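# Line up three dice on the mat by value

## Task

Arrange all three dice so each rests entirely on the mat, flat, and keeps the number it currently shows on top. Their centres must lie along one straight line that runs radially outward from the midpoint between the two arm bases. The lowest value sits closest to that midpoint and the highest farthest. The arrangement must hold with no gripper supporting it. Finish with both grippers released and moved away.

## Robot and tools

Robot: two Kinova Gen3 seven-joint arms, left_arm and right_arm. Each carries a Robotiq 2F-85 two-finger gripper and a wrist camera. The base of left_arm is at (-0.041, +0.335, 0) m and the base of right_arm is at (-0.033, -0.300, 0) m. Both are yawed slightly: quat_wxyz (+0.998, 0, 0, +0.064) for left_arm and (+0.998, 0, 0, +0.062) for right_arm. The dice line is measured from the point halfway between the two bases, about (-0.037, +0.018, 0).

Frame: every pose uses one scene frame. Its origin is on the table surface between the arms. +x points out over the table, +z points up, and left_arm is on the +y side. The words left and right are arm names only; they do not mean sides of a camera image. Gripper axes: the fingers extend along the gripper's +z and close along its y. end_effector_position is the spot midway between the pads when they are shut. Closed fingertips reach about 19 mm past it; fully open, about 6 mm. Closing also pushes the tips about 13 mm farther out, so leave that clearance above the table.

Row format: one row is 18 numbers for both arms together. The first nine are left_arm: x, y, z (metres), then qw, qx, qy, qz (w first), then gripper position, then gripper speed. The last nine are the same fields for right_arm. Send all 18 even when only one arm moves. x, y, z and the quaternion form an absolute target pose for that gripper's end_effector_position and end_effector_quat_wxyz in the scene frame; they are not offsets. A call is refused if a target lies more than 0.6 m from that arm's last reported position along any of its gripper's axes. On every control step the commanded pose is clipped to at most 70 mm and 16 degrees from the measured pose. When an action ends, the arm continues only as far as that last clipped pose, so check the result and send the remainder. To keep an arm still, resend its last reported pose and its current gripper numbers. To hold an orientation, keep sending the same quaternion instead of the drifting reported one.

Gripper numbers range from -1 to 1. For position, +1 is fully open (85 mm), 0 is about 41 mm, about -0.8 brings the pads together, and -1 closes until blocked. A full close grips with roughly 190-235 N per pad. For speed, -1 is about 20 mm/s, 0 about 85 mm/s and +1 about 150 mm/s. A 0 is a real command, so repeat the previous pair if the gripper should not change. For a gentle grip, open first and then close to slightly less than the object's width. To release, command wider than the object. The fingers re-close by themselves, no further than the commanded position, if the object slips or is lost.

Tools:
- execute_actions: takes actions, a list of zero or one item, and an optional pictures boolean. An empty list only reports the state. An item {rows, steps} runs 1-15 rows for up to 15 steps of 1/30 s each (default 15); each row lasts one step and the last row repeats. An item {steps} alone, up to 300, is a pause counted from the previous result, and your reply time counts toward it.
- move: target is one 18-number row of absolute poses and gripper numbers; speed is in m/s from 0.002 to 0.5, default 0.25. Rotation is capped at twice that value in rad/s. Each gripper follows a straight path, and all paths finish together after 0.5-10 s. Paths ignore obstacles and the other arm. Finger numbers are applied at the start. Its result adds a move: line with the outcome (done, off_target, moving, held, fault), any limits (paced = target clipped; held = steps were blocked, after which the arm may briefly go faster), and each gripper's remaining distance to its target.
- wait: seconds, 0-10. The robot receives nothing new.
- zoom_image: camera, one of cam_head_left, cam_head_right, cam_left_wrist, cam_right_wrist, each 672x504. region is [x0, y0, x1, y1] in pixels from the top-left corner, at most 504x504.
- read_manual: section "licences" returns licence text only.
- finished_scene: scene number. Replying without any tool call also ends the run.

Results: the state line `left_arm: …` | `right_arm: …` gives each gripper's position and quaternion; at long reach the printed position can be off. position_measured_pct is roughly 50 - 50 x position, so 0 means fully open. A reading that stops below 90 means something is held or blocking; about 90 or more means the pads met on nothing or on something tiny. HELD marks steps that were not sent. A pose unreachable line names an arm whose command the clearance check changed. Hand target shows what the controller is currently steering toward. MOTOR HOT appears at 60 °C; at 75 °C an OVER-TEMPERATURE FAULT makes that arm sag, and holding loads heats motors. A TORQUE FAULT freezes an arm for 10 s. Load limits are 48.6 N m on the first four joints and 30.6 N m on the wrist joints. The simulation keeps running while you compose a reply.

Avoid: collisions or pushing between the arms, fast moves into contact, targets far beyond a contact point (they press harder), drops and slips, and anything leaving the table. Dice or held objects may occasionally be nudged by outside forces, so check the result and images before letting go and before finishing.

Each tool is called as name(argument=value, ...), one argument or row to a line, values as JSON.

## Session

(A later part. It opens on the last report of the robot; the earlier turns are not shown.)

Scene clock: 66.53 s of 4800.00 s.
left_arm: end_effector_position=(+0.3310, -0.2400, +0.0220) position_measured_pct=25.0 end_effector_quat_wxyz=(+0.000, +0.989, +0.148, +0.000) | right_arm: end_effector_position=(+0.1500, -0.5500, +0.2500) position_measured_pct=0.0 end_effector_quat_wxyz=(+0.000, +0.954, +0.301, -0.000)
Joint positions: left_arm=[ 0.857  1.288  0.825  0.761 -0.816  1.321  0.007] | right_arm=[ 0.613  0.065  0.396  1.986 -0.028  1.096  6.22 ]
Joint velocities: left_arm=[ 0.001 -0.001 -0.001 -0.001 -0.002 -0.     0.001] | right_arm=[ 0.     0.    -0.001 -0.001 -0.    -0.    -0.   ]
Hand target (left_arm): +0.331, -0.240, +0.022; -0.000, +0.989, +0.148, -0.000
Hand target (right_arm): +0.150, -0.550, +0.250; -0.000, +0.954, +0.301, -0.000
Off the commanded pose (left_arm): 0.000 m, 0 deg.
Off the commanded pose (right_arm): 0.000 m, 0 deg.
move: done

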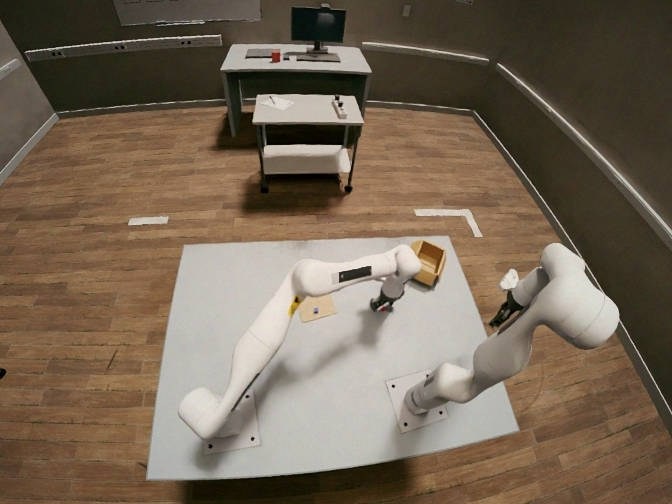

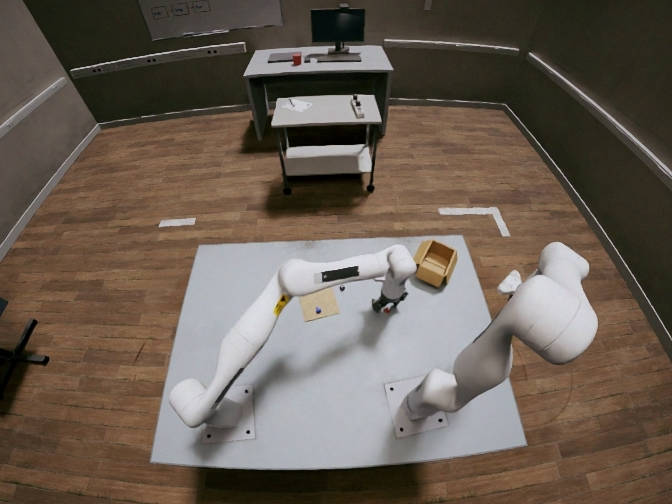

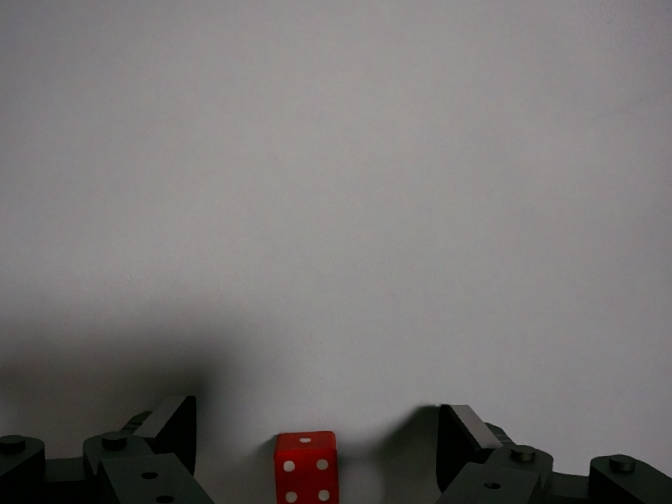

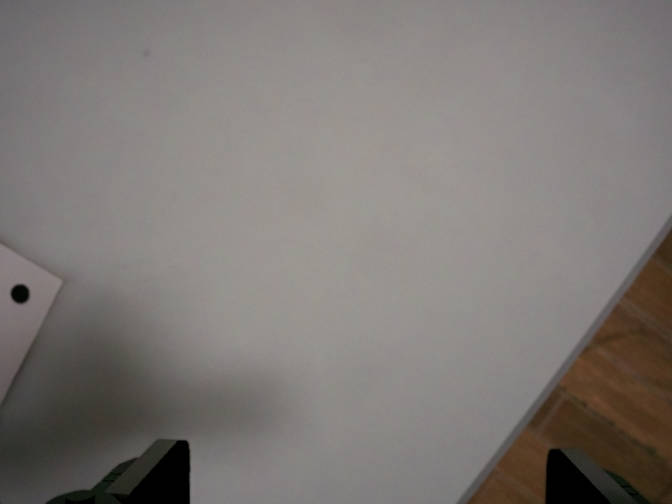

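Close enough; grip.

move(
  target=[0.330,-0.240,0.022, 0,0.989,0.148,0, -1,0, 0.15,-0.55,0.25, 0,0.95,0.3,0, 1,0],
  speed=0.02,
)

move(
  target=[0.330,-0.240,0.09, 0,0.989,0.148,0, -1,0, 0.15,-0.55,0.25, 0,0.95,0.3,0, 1,0],
  speed=0.1,
)

move(
  target=[0.378,0.024,0.08, 0,1,0,0, -1,0, 0.15,-0.55,0.25, 0,0.95,0.3,0, 1,0],
  speed=0.2,
)

move(
  target=[0.378,0.024,0.025, 0,1,0,0, -1,0, 0.15,-0.55,0.25, 0,0.95,0.3,0, 1,0],
  speed=0.04,
)

move(
  target=[0.378,0.024,0.025, 0,1,0,0, 0.5,-0.5, 0.15,-0.55,0.25, 0,0.95,0.3,0, 1,0],
  speed=0.04,
)

move(
  target=[0.378,-0.02,0.10, 0,1,0,0, 0.5,-0.5, 0.15,-0.55,0.25, 0,0.95,0.3,0, 1,0],
  speed=0.1,
)

Scene clock: 73.53 s of 4800.00 s.
left_arm: end_effector_position=(+0.3301, -0.2401, +0.0224) position_measured_pct=80.6 end_effector_quat_wxyz=(+0.000, +0.989, +0.148, +0.000) | right_arm: end_effector_position=(+0.1500, -0.5500, +0.2500) position_measured_pct=0.0 end_effector_quat_wxyz=(+0.000, +0.954, +0.301, -0.000)
Joint positions: left_arm=[ 0.857  1.287  0.825  0.765 -0.816  1.319  0.01 ] | right_arm=[ 0.613  0.065  0.396  1.986 -0.028  1.096  6.22 ]
Joint velocities: left_arm=[ 0.001 -0.001 -0.001 -0.    -0.     0.001  0.001] | right_arm=[-0.    -0.     0.    -0.    -0.001  0.    -0.001]
Hand target (left_arm): +0.330, -0.240, +0.022; -0.000, +0.989, +0.148, +0.000
Hand target (right_arm): +0.150, -0.550, +0.250; -0.000, +0.954, +0.301, -0.000
Off the commanded pose (left_arm): 0.000 m, 0 deg.
Off the commanded pose (right_arm): 0.000 m, 0 deg.
After step 90, 3.07 s passed at rest.
move: done

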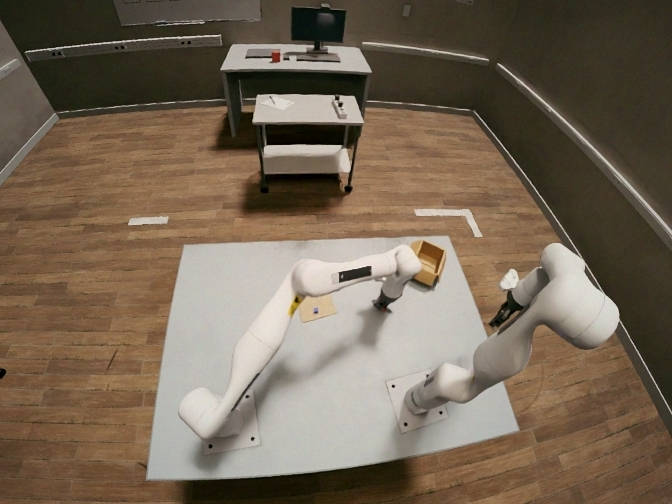

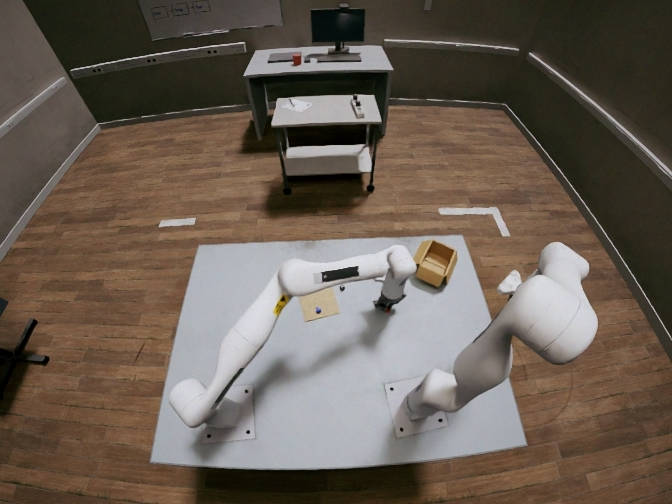

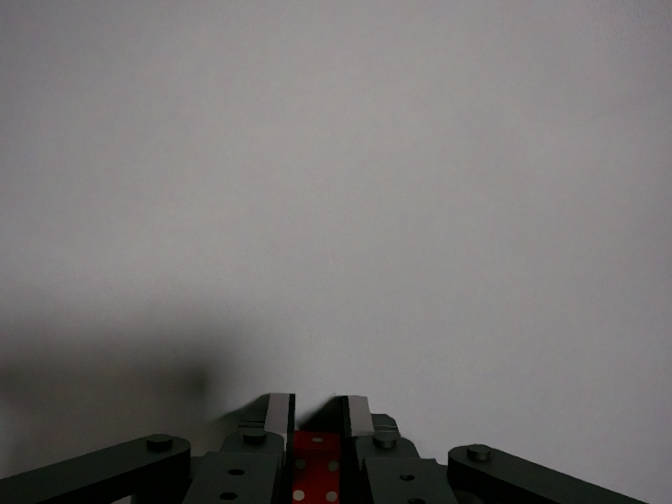

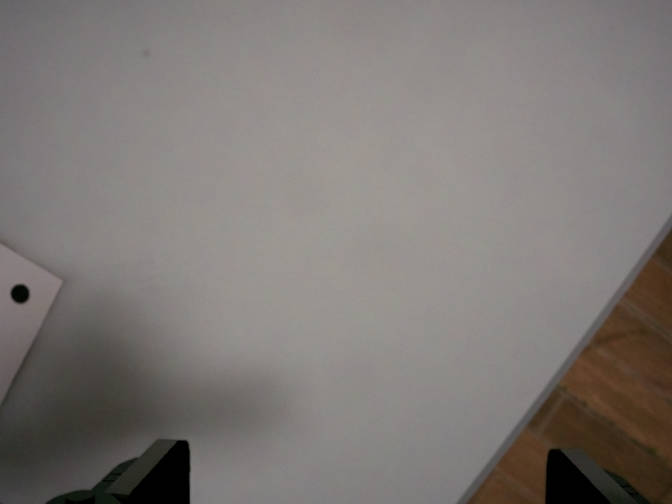

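Scene clock: 74.50 s of 4800.00 s.
left_arm: end_effector_position=(+0.3301, -0.2400, +0.0900) position_measured_pct=80.6 end_effector_quat_wxyz=(+0.000, +0.989, +0.148, +0.000) | right_arm: end_effector_position=(+0.1500, -0.5500, +0.2500) position_measured_pct=0.0 end_effector_quat_wxyz=(+0.000, +0.954, +0.301, -0.000)
Joint positions: left_arm=[ 0.869  1.211  0.849  0.701 -0.788  1.441 -0.022] | right_arm=[ 0.613  0.065  0.396  1.986 -0.028  1.096  6.22 ]
Joint velocities: left_arm=[ 0.001 -0.     0.    -0.     0.    -0.001 -0.001] | right_arm=[ 0.003 -0.001 -0.     0.001 -0.001 -0.     0.   ]
Hand target (left_arm): +0.330, -0.240, +0.090; +0.000, +0.989, +0.148, +0.000
Hand target (right_arm): +0.150, -0.550, +0.250; -0.000, +0.954, +0.301, -0.000
Off the commanded pose (left_arm): 0.000 m, 0 deg.
Off the commanded pose (right_arm): 0.000 m, 0 deg.
move: done

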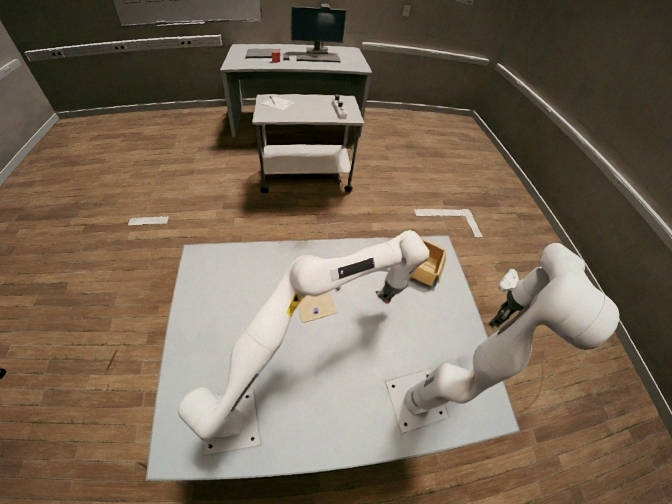

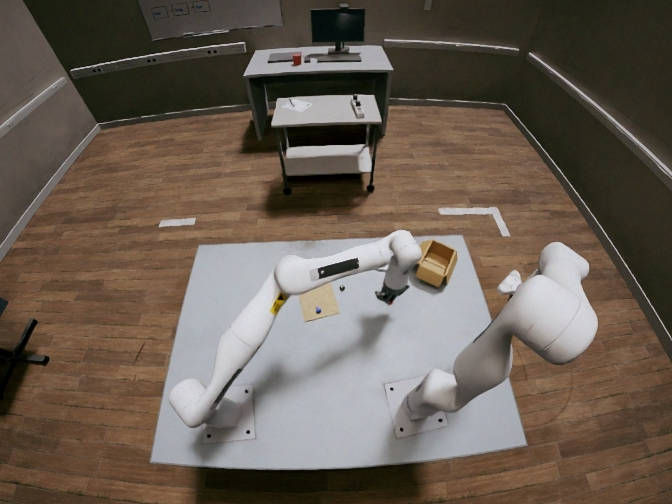

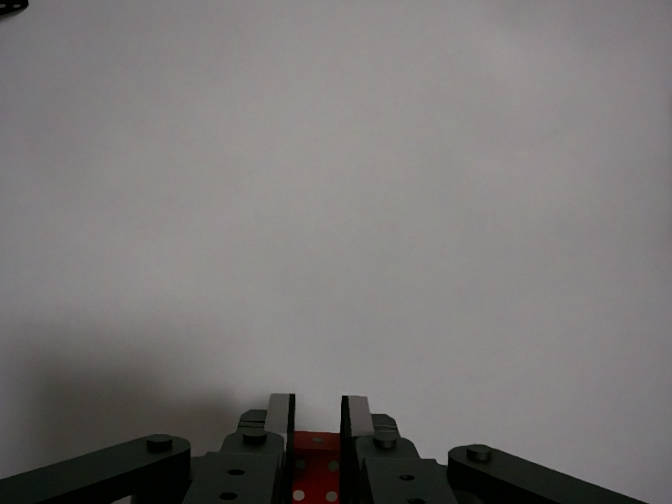

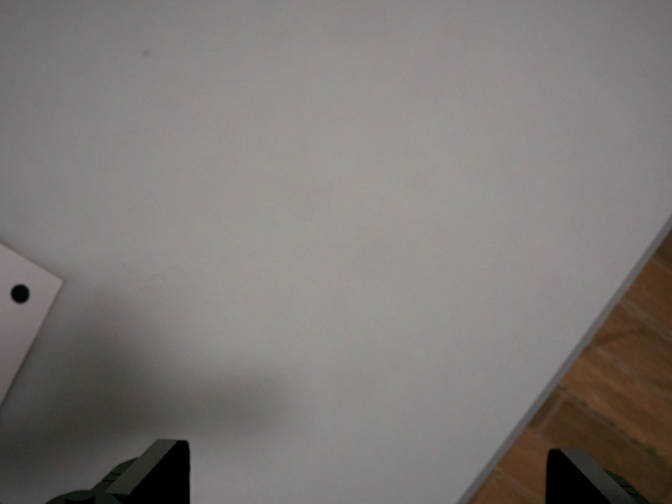

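Scene clock: 76.23 s of 4800.00 s.
left_arm: end_effector_position=(+0.3766, +0.0240, +0.0796) position_measured_pct=80.6 end_effector_quat_wxyz=(-0.000, +1.000, +0.000, -0.000) | right_arm: end_effector_position=(+0.1500, -0.5500, +0.2500) position_measured_pct=0.0 end_effector_quat_wxyz=(+0.000, +0.954, +0.301, -0.000)
Joint positions: left_arm=[ 0.214  0.944  0.943  1.568 -0.839  1.078 -0.319] | right_arm=[ 0.613  0.065  0.396  1.986 -0.028  1.096  6.22 ]
Joint velocities: left_arm=[-0.01  -0.004 -0.001  0.002  0.001 -0.001 -0.002] | right_arm=[ 0.     0.001 -0.001 -0.    -0.001 -0.     0.002]
Hand target (left_arm): +0.377, +0.025, +0.080; -0.000, +1.000, +0.001, -0.000
Hand target (right_arm): +0.150, -0.550, +0.250; +0.000, +0.954, +0.301, -0.000
Off the commanded pose (left_arm): 0.001 m, 0 deg.
Off the commanded pose (right_arm): 0.000 m, 0 deg.
move: done

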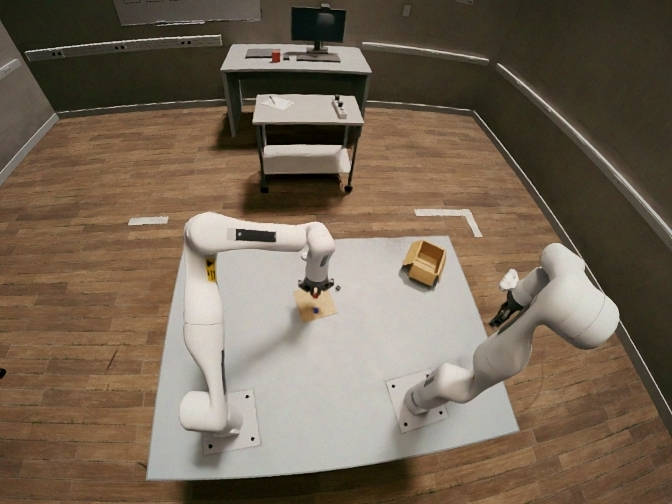

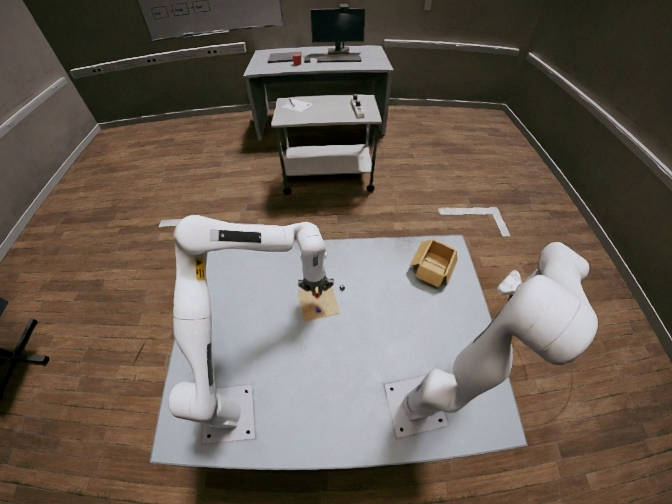

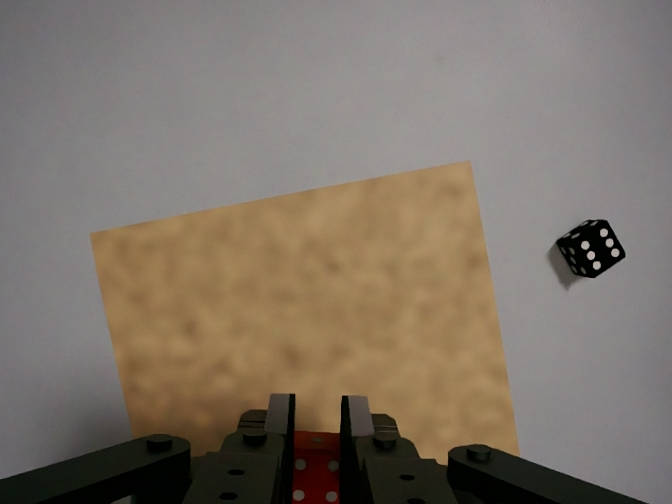

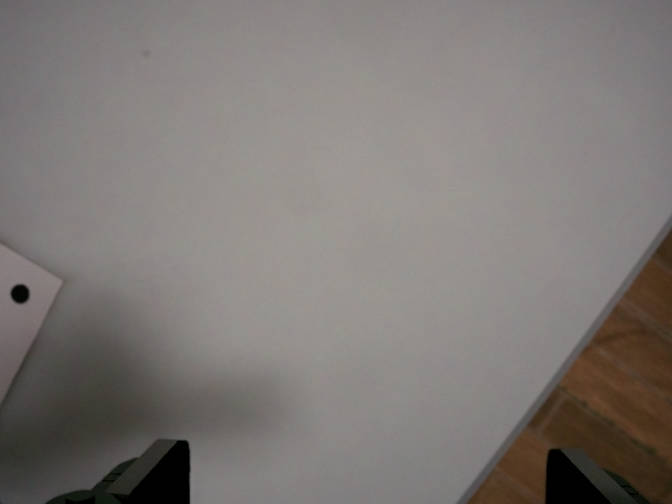

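Scene clock: 77.83 s of 4800.00 s.
left_arm: end_effector_position=(+0.3783, +0.0241, +0.0255) position_measured_pct=80.6 end_effector_quat_wxyz=(+0.000, +1.000, +0.000, +0.000) | right_arm: end_effector_position=(+0.1500, -0.5500, +0.2500) position_measured_pct=0.0 end_effector_quat_wxyz=(+0.000, +0.954, +0.301, -0.000)
Joint positions: left_arm=[ 0.24   1.023  0.878  1.596 -0.914  0.978 -0.271] | right_arm=[ 0.613  0.065  0.396  1.986 -0.028  1.096  6.22 ]
Joint velocities: left_arm=[-0.     0.001 -0.001 -0.001  0.002  0.002 -0.001] | right_arm=[ 0.002 -0.001  0.001 -0.     0.    -0.    -0.001]
Hand target (left_arm): +0.378, +0.024, +0.025; -0.000, +1.000, +0.000, +0.000
Hand target (right_arm): +0.150, -0.550, +0.250; +0.000, +0.954, +0.301, -0.000
Off the commanded pose (left_arm): 0.001 m, 0 deg.
Off the commanded pose (right_arm): 0.000 m, 0 deg.
move: done

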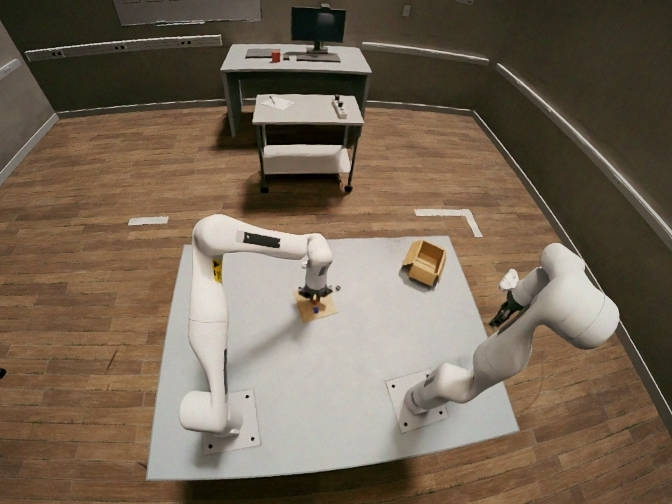

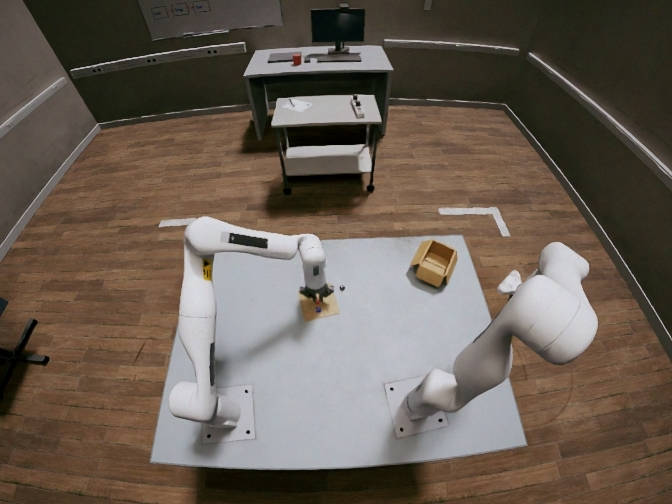

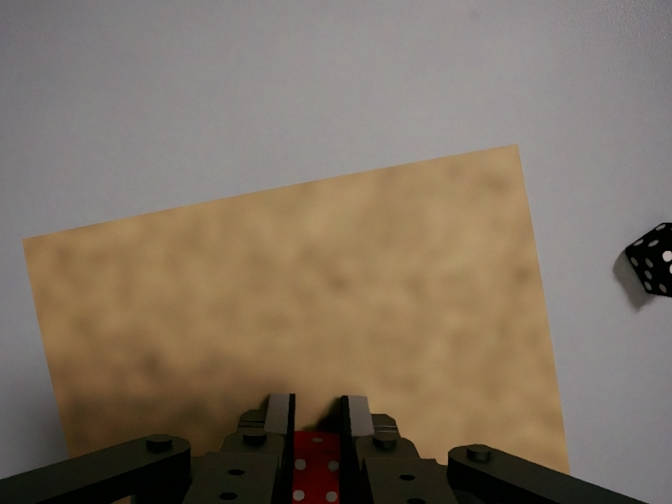

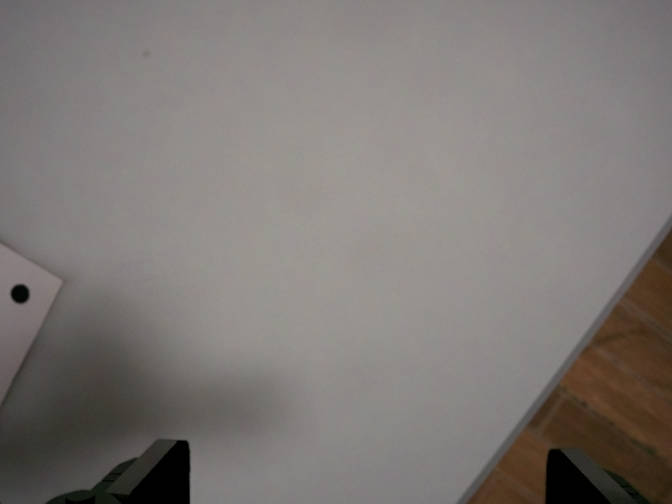

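Scene clock: 79.17 s of 4800.00 s.
left_arm: end_effector_position=(+0.3780, +0.0240, +0.0250) position_measured_pct=25.0 end_effector_quat_wxyz=(+0.000, +1.000, +0.000, +0.000) | right_arm: end_effector_position=(+0.1500, -0.5500, +0.2500) position_measured_pct=0.0 end_effector_quat_wxyz=(+0.000, +0.954, +0.301, +0.000)
Joint positions: left_arm=[ 0.24   1.024  0.878  1.596 -0.914  0.978 -0.272] | right_arm=[ 0.613  0.065  0.396  1.986 -0.028  1.096  6.22 ]
Joint velocities: left_arm=[-0.001  0.     0.001  0.    -0.     0.001  0.   ] | right_arm=[-0.001 -0.    -0.001 -0.001 -0.001 -0.     0.001]
Hand target (left_arm): +0.378, +0.024, +0.025; +0.000, +1.000, -0.000, +0.000
Hand target (right_arm): +0.150, -0.550, +0.250; +0.000, +0.954, +0.301, -0.000
Off the commanded pose (left_arm): 0.000 m, 0 deg.
Off the commanded pose (right_arm): 0.000 m, 0 deg.
move: done

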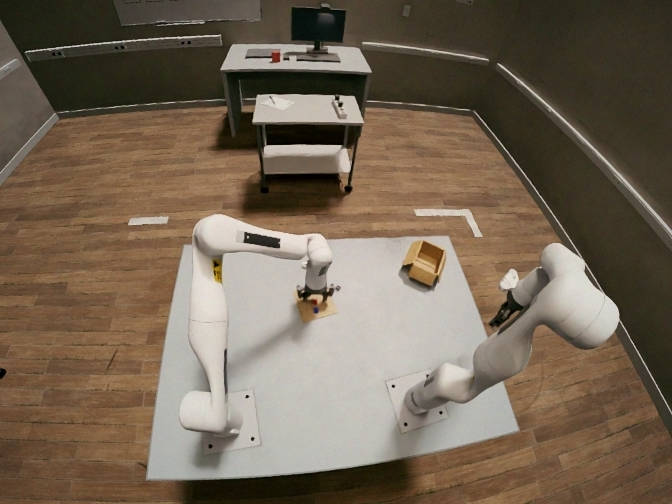

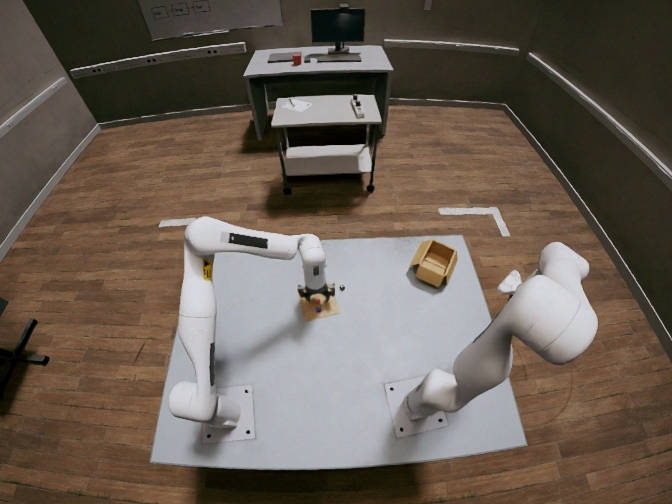

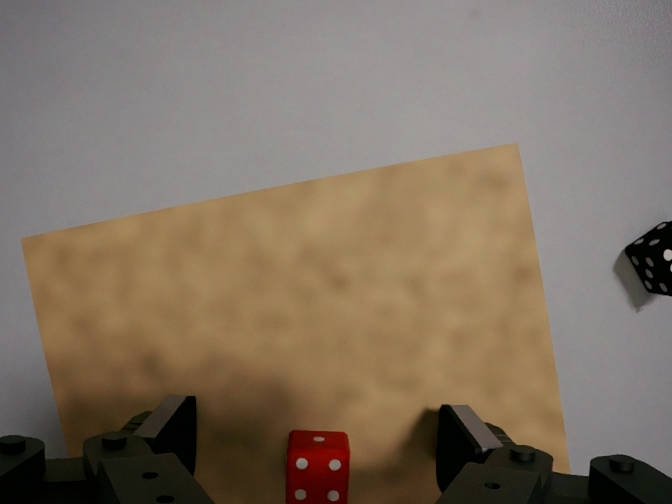

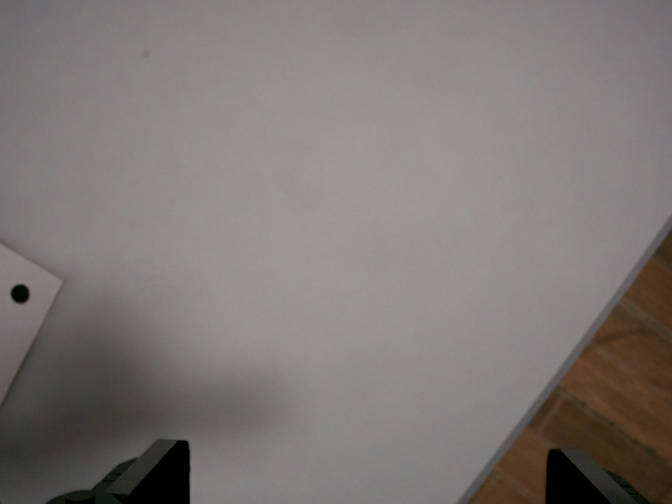

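Scene clock: 80.33 s of 4800.00 s.
left_arm: end_effector_position=(+0.3782, -0.0199, +0.0999) position_measured_pct=25.0 end_effector_quat_wxyz=(+0.000, +1.000, -0.000, -0.000) | right_arm: end_effector_position=(+0.1500, -0.5500, +0.2500) position_measured_pct=0.0 end_effector_quat_wxyz=(+0.000, +0.954, +0.301, -0.000)
Joint positions: left_arm=[ 0.31   0.959  0.951  1.435 -0.811  1.167 -0.319] | right_arm=[ 0.613  0.065  0.396  1.986 -0.028  1.096  6.22 ]
Joint velocities: left_arm=[ 0.003  0.001  0.002 -0.002 -0.001  0.    -0.   ] | right_arm=[ 0.    -0.001  0.001 -0.001 -0.001 -0.    -0.   ]
Hand target (left_arm): +0.378, -0.020, +0.100; +0.000, +1.000, -0.000, -0.000
Hand target (right_arm): +0.150, -0.550, +0.250; +0.000, +0.954, +0.301, -0.000
Off the commanded pose (left_arm): 0.000 m, 0 deg.
Off the commanded pose (right_arm): 0.000 m, 0 deg.
move: done

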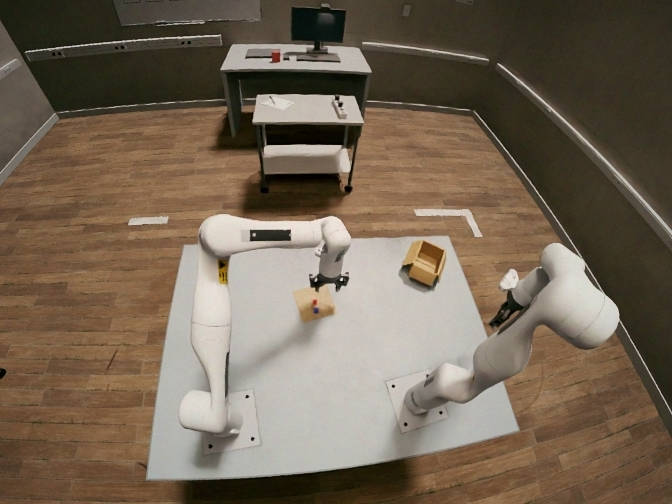

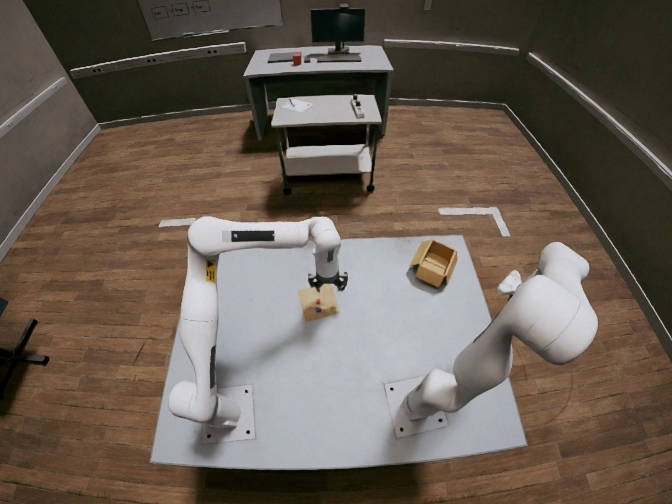

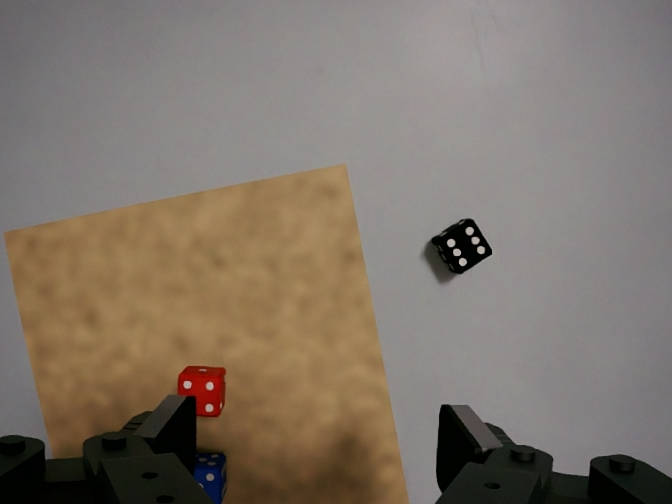

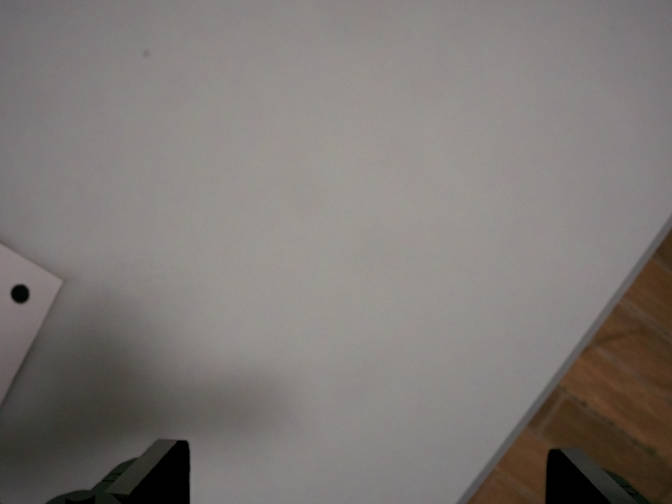

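move(
  target=[0.432,-0.070,0.05, 0,0.976,0.216,0, 0.5,-0.5, 0.15,-0.55,0.25, 0,0.95,0.3,0, 1,0],
  speed=0.1,
)

Scene clock: 85.57 s of 4800.00 s.
left_arm: end_effector_position=(+0.4324, -0.0699, +0.0503) position_measured_pct=25.0 end_effector_quat_wxyz=(+0.000, +0.976, +0.216, -0.000) | right_arm: end_effector_position=(+0.1500, -0.5500, +0.2500) position_measured_pct=0.0 end_effector_quat_wxyz=(+0.000, +0.954, +0.301, -0.000)
Joint positions: left_arm=[ 0.46   1.116  0.814  1.129 -0.779  1.191 -0.016] | right_arm=[ 0.613  0.065  0.396  1.986 -0.028  1.096  6.22 ]
Joint velocities: left_arm=[ 0.004  0.003  0.001 -0.002  0.001  0.    -0.   ] | right_arm=[-0.    -0.001 -0.001  0.001 -0.002  0.    -0.   ]
Hand target (left_arm): +0.432, -0.070, +0.050; +0.000, +0.976, +0.216, -0.000
Hand target (right_arm): +0.150, -0.550, +0.250; +0.000, +0.954, +0.301, -0.000
Off the commanded pose (left_arm): 0.001 m, 0 deg.
Off the commanded pose (right_arm): 0.000 m, 0 deg.
move: done

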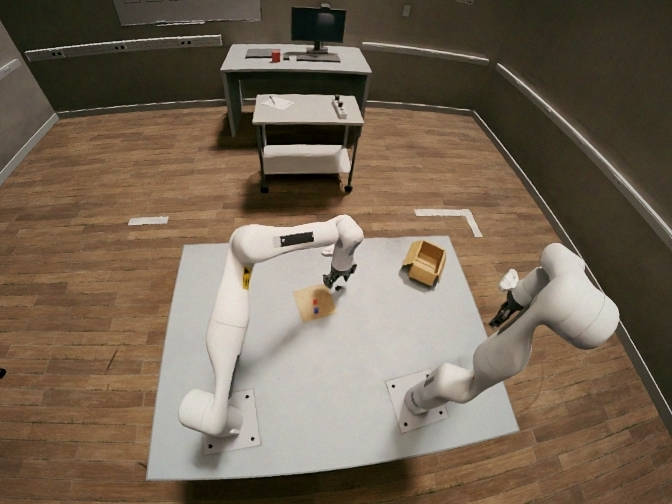

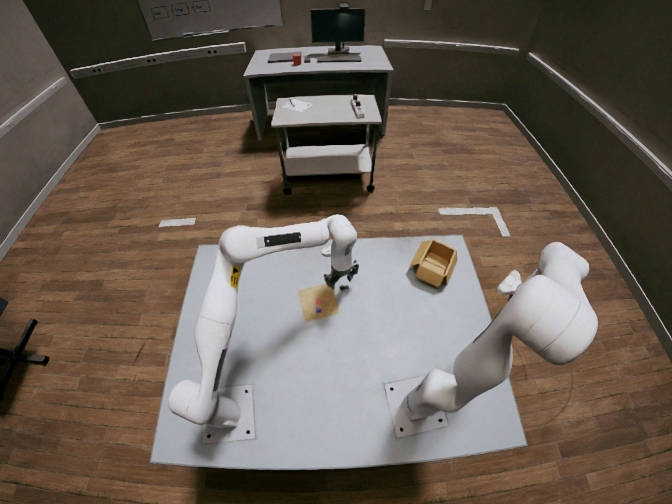

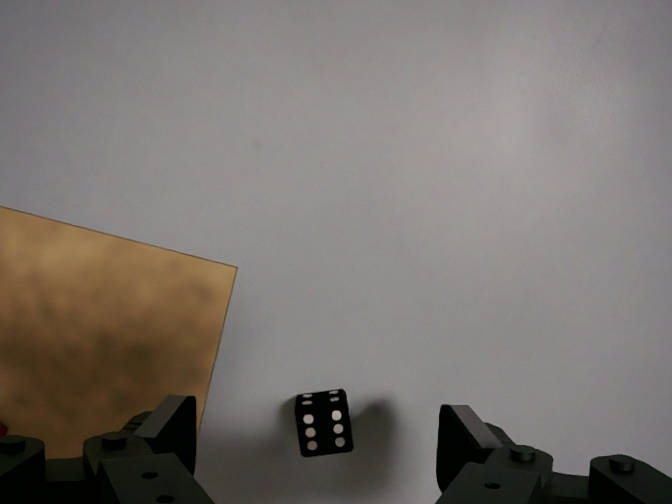

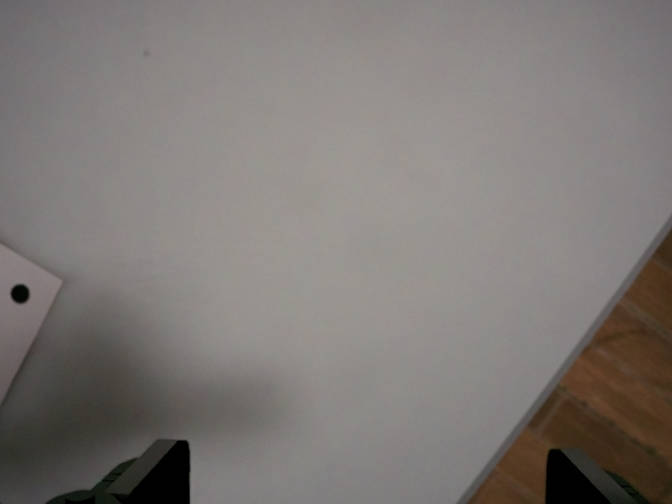

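move(
  target=[0.436,-0.072,0.022, 0,0.966,0.259,0, 0.5,-0.5, 0.15,-0.55,0.25, 0,0.95,0.3,0, 1,0],
  speed=0.04,
)

move(
  target=[0.436,-0.072,0.022, 0,0.966,0.259,0, -1,0, 0.15,-0.55,0.25, 0,0.95,0.3,0, 1,0],
  speed=0.02,
)

Scene clock: 89.73 s of 4800.00 s.
left_arm: end_effector_position=(+0.4361, -0.0719, +0.0221) position_measured_pct=25.0 end_effector_quat_wxyz=(+0.000, +0.966, +0.259, +0.000) | right_arm: end_effector_position=(+0.1500, -0.5500, +0.2500) position_measured_pct=0.0 end_effector_quat_wxyz=(+0.000, +0.954, +0.301, -0.000)
Joint positions: left_arm=[ 0.474  1.156  0.78   1.121 -0.784  1.147  0.068] | right_arm=[ 0.612  0.065  0.396  1.986 -0.028  1.096  6.22 ]
Joint velocities: left_arm=[ 0.001  0.001  0.001  0.     0.     0.    -0.   ] | right_arm=[-0.001 -0.    -0.    -0.    -0.     0.     0.001]
Hand target (left_arm): +0.436, -0.072, +0.022; +0.000, +0.966, +0.259, -0.000
Hand target (right_arm): +0.150, -0.550, +0.250; +0.000, +0.954, +0.301, -0.000
Off the commanded pose (left_arm): 0.000 m, 0 deg.
Off the commanded pose (right_arm): 0.000 m, 0 deg.
move: done

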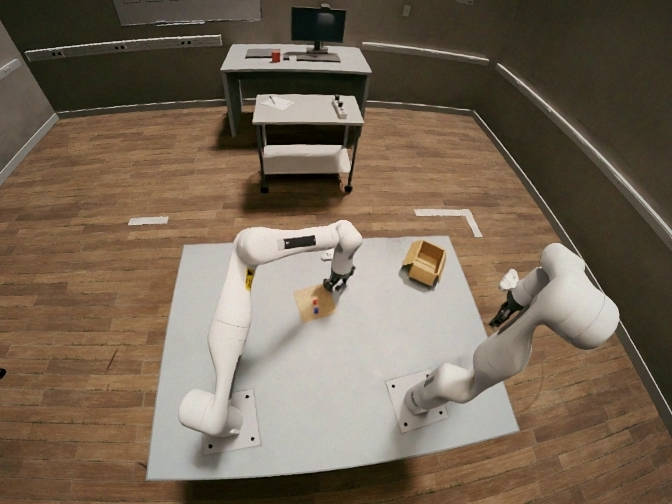

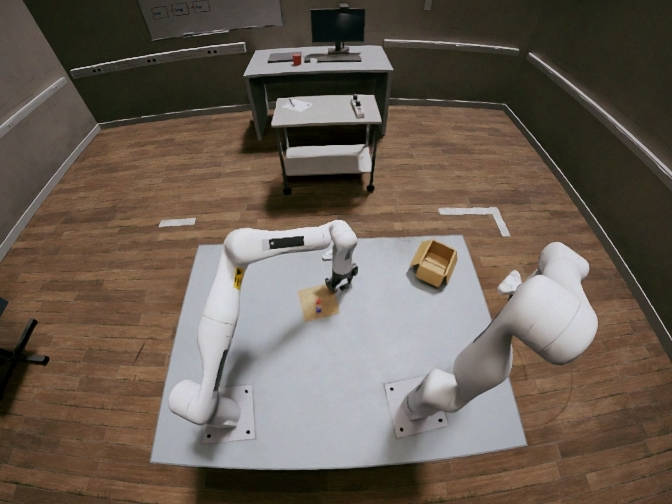

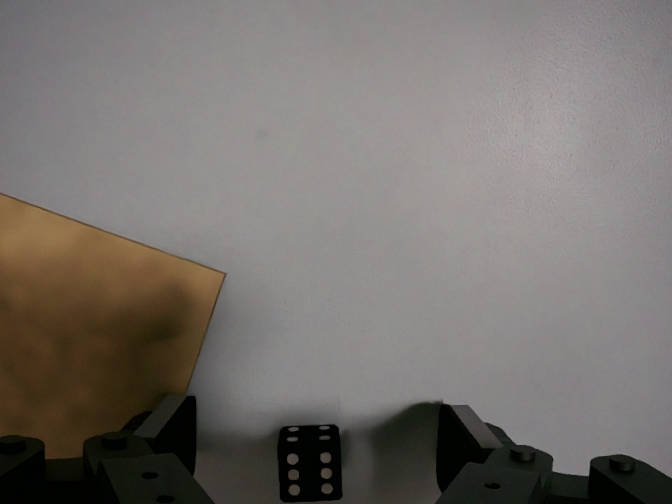

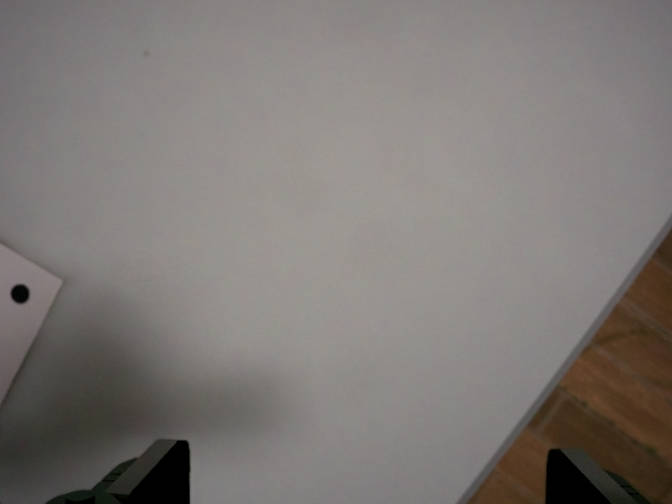

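Scene clock: 90.67 s of 4800.00 s.
left_arm: end_effector_position=(+0.4361, -0.0721, +0.0224) position_measured_pct=80.6 end_effector_quat_wxyz=(+0.000, +0.966, +0.259, +0.000) | right_arm: end_effector_position=(+0.1500, -0.5500, +0.2500) position_measured_pct=0.0 end_effector_quat_wxyz=(+0.000, +0.954, +0.301, -0.000)
Joint positions: left_arm=[ 0.475  1.156  0.78   1.121 -0.784  1.147  0.068] | right_arm=[ 0.612  0.065  0.396  1.986 -0.028  1.096  6.22 ]
Joint velocities: left_arm=[ 0.     0.001  0.001  0.001  0.001 -0.002 -0.001] | right_arm=[-0.001  0.001 -0.     0.001  0.     0.     0.   ]
Hand target (left_arm): +0.436, -0.072, +0.022; -0.000, +0.966, +0.259, +0.000
Hand target (right_arm): +0.150, -0.550, +0.250; -0.000, +0.954, +0.301, -0.000
Off the commanded pose (left_arm): 0.000 m, 0 deg.
Off the commanded pose (right_arm): 0.000 m, 0 deg.
move: done

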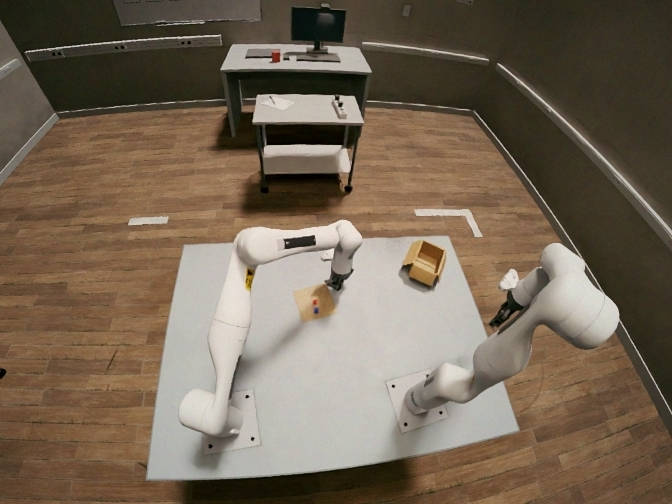

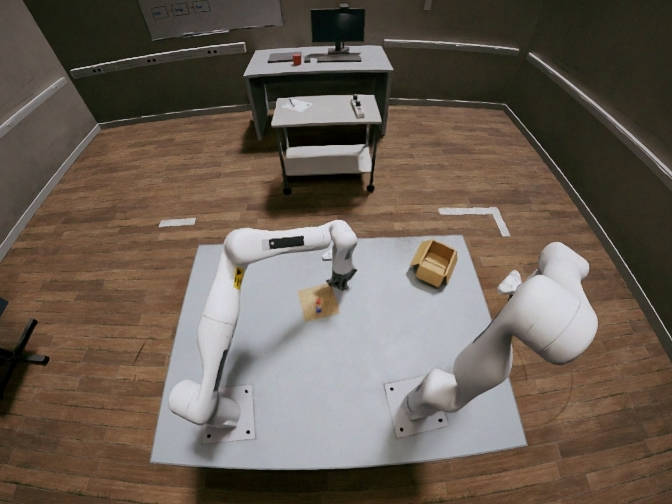

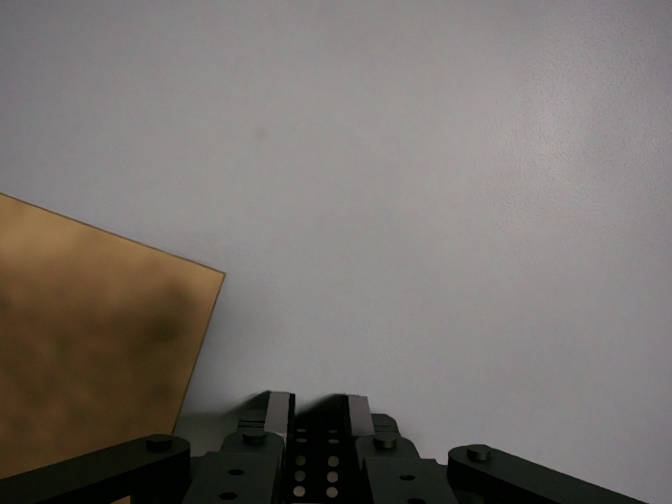

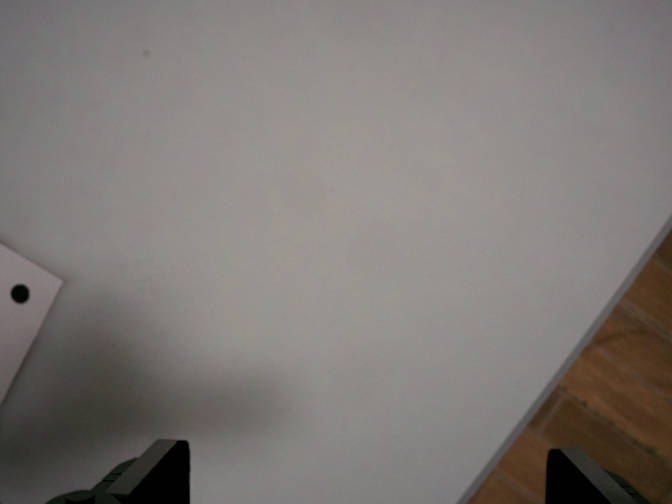

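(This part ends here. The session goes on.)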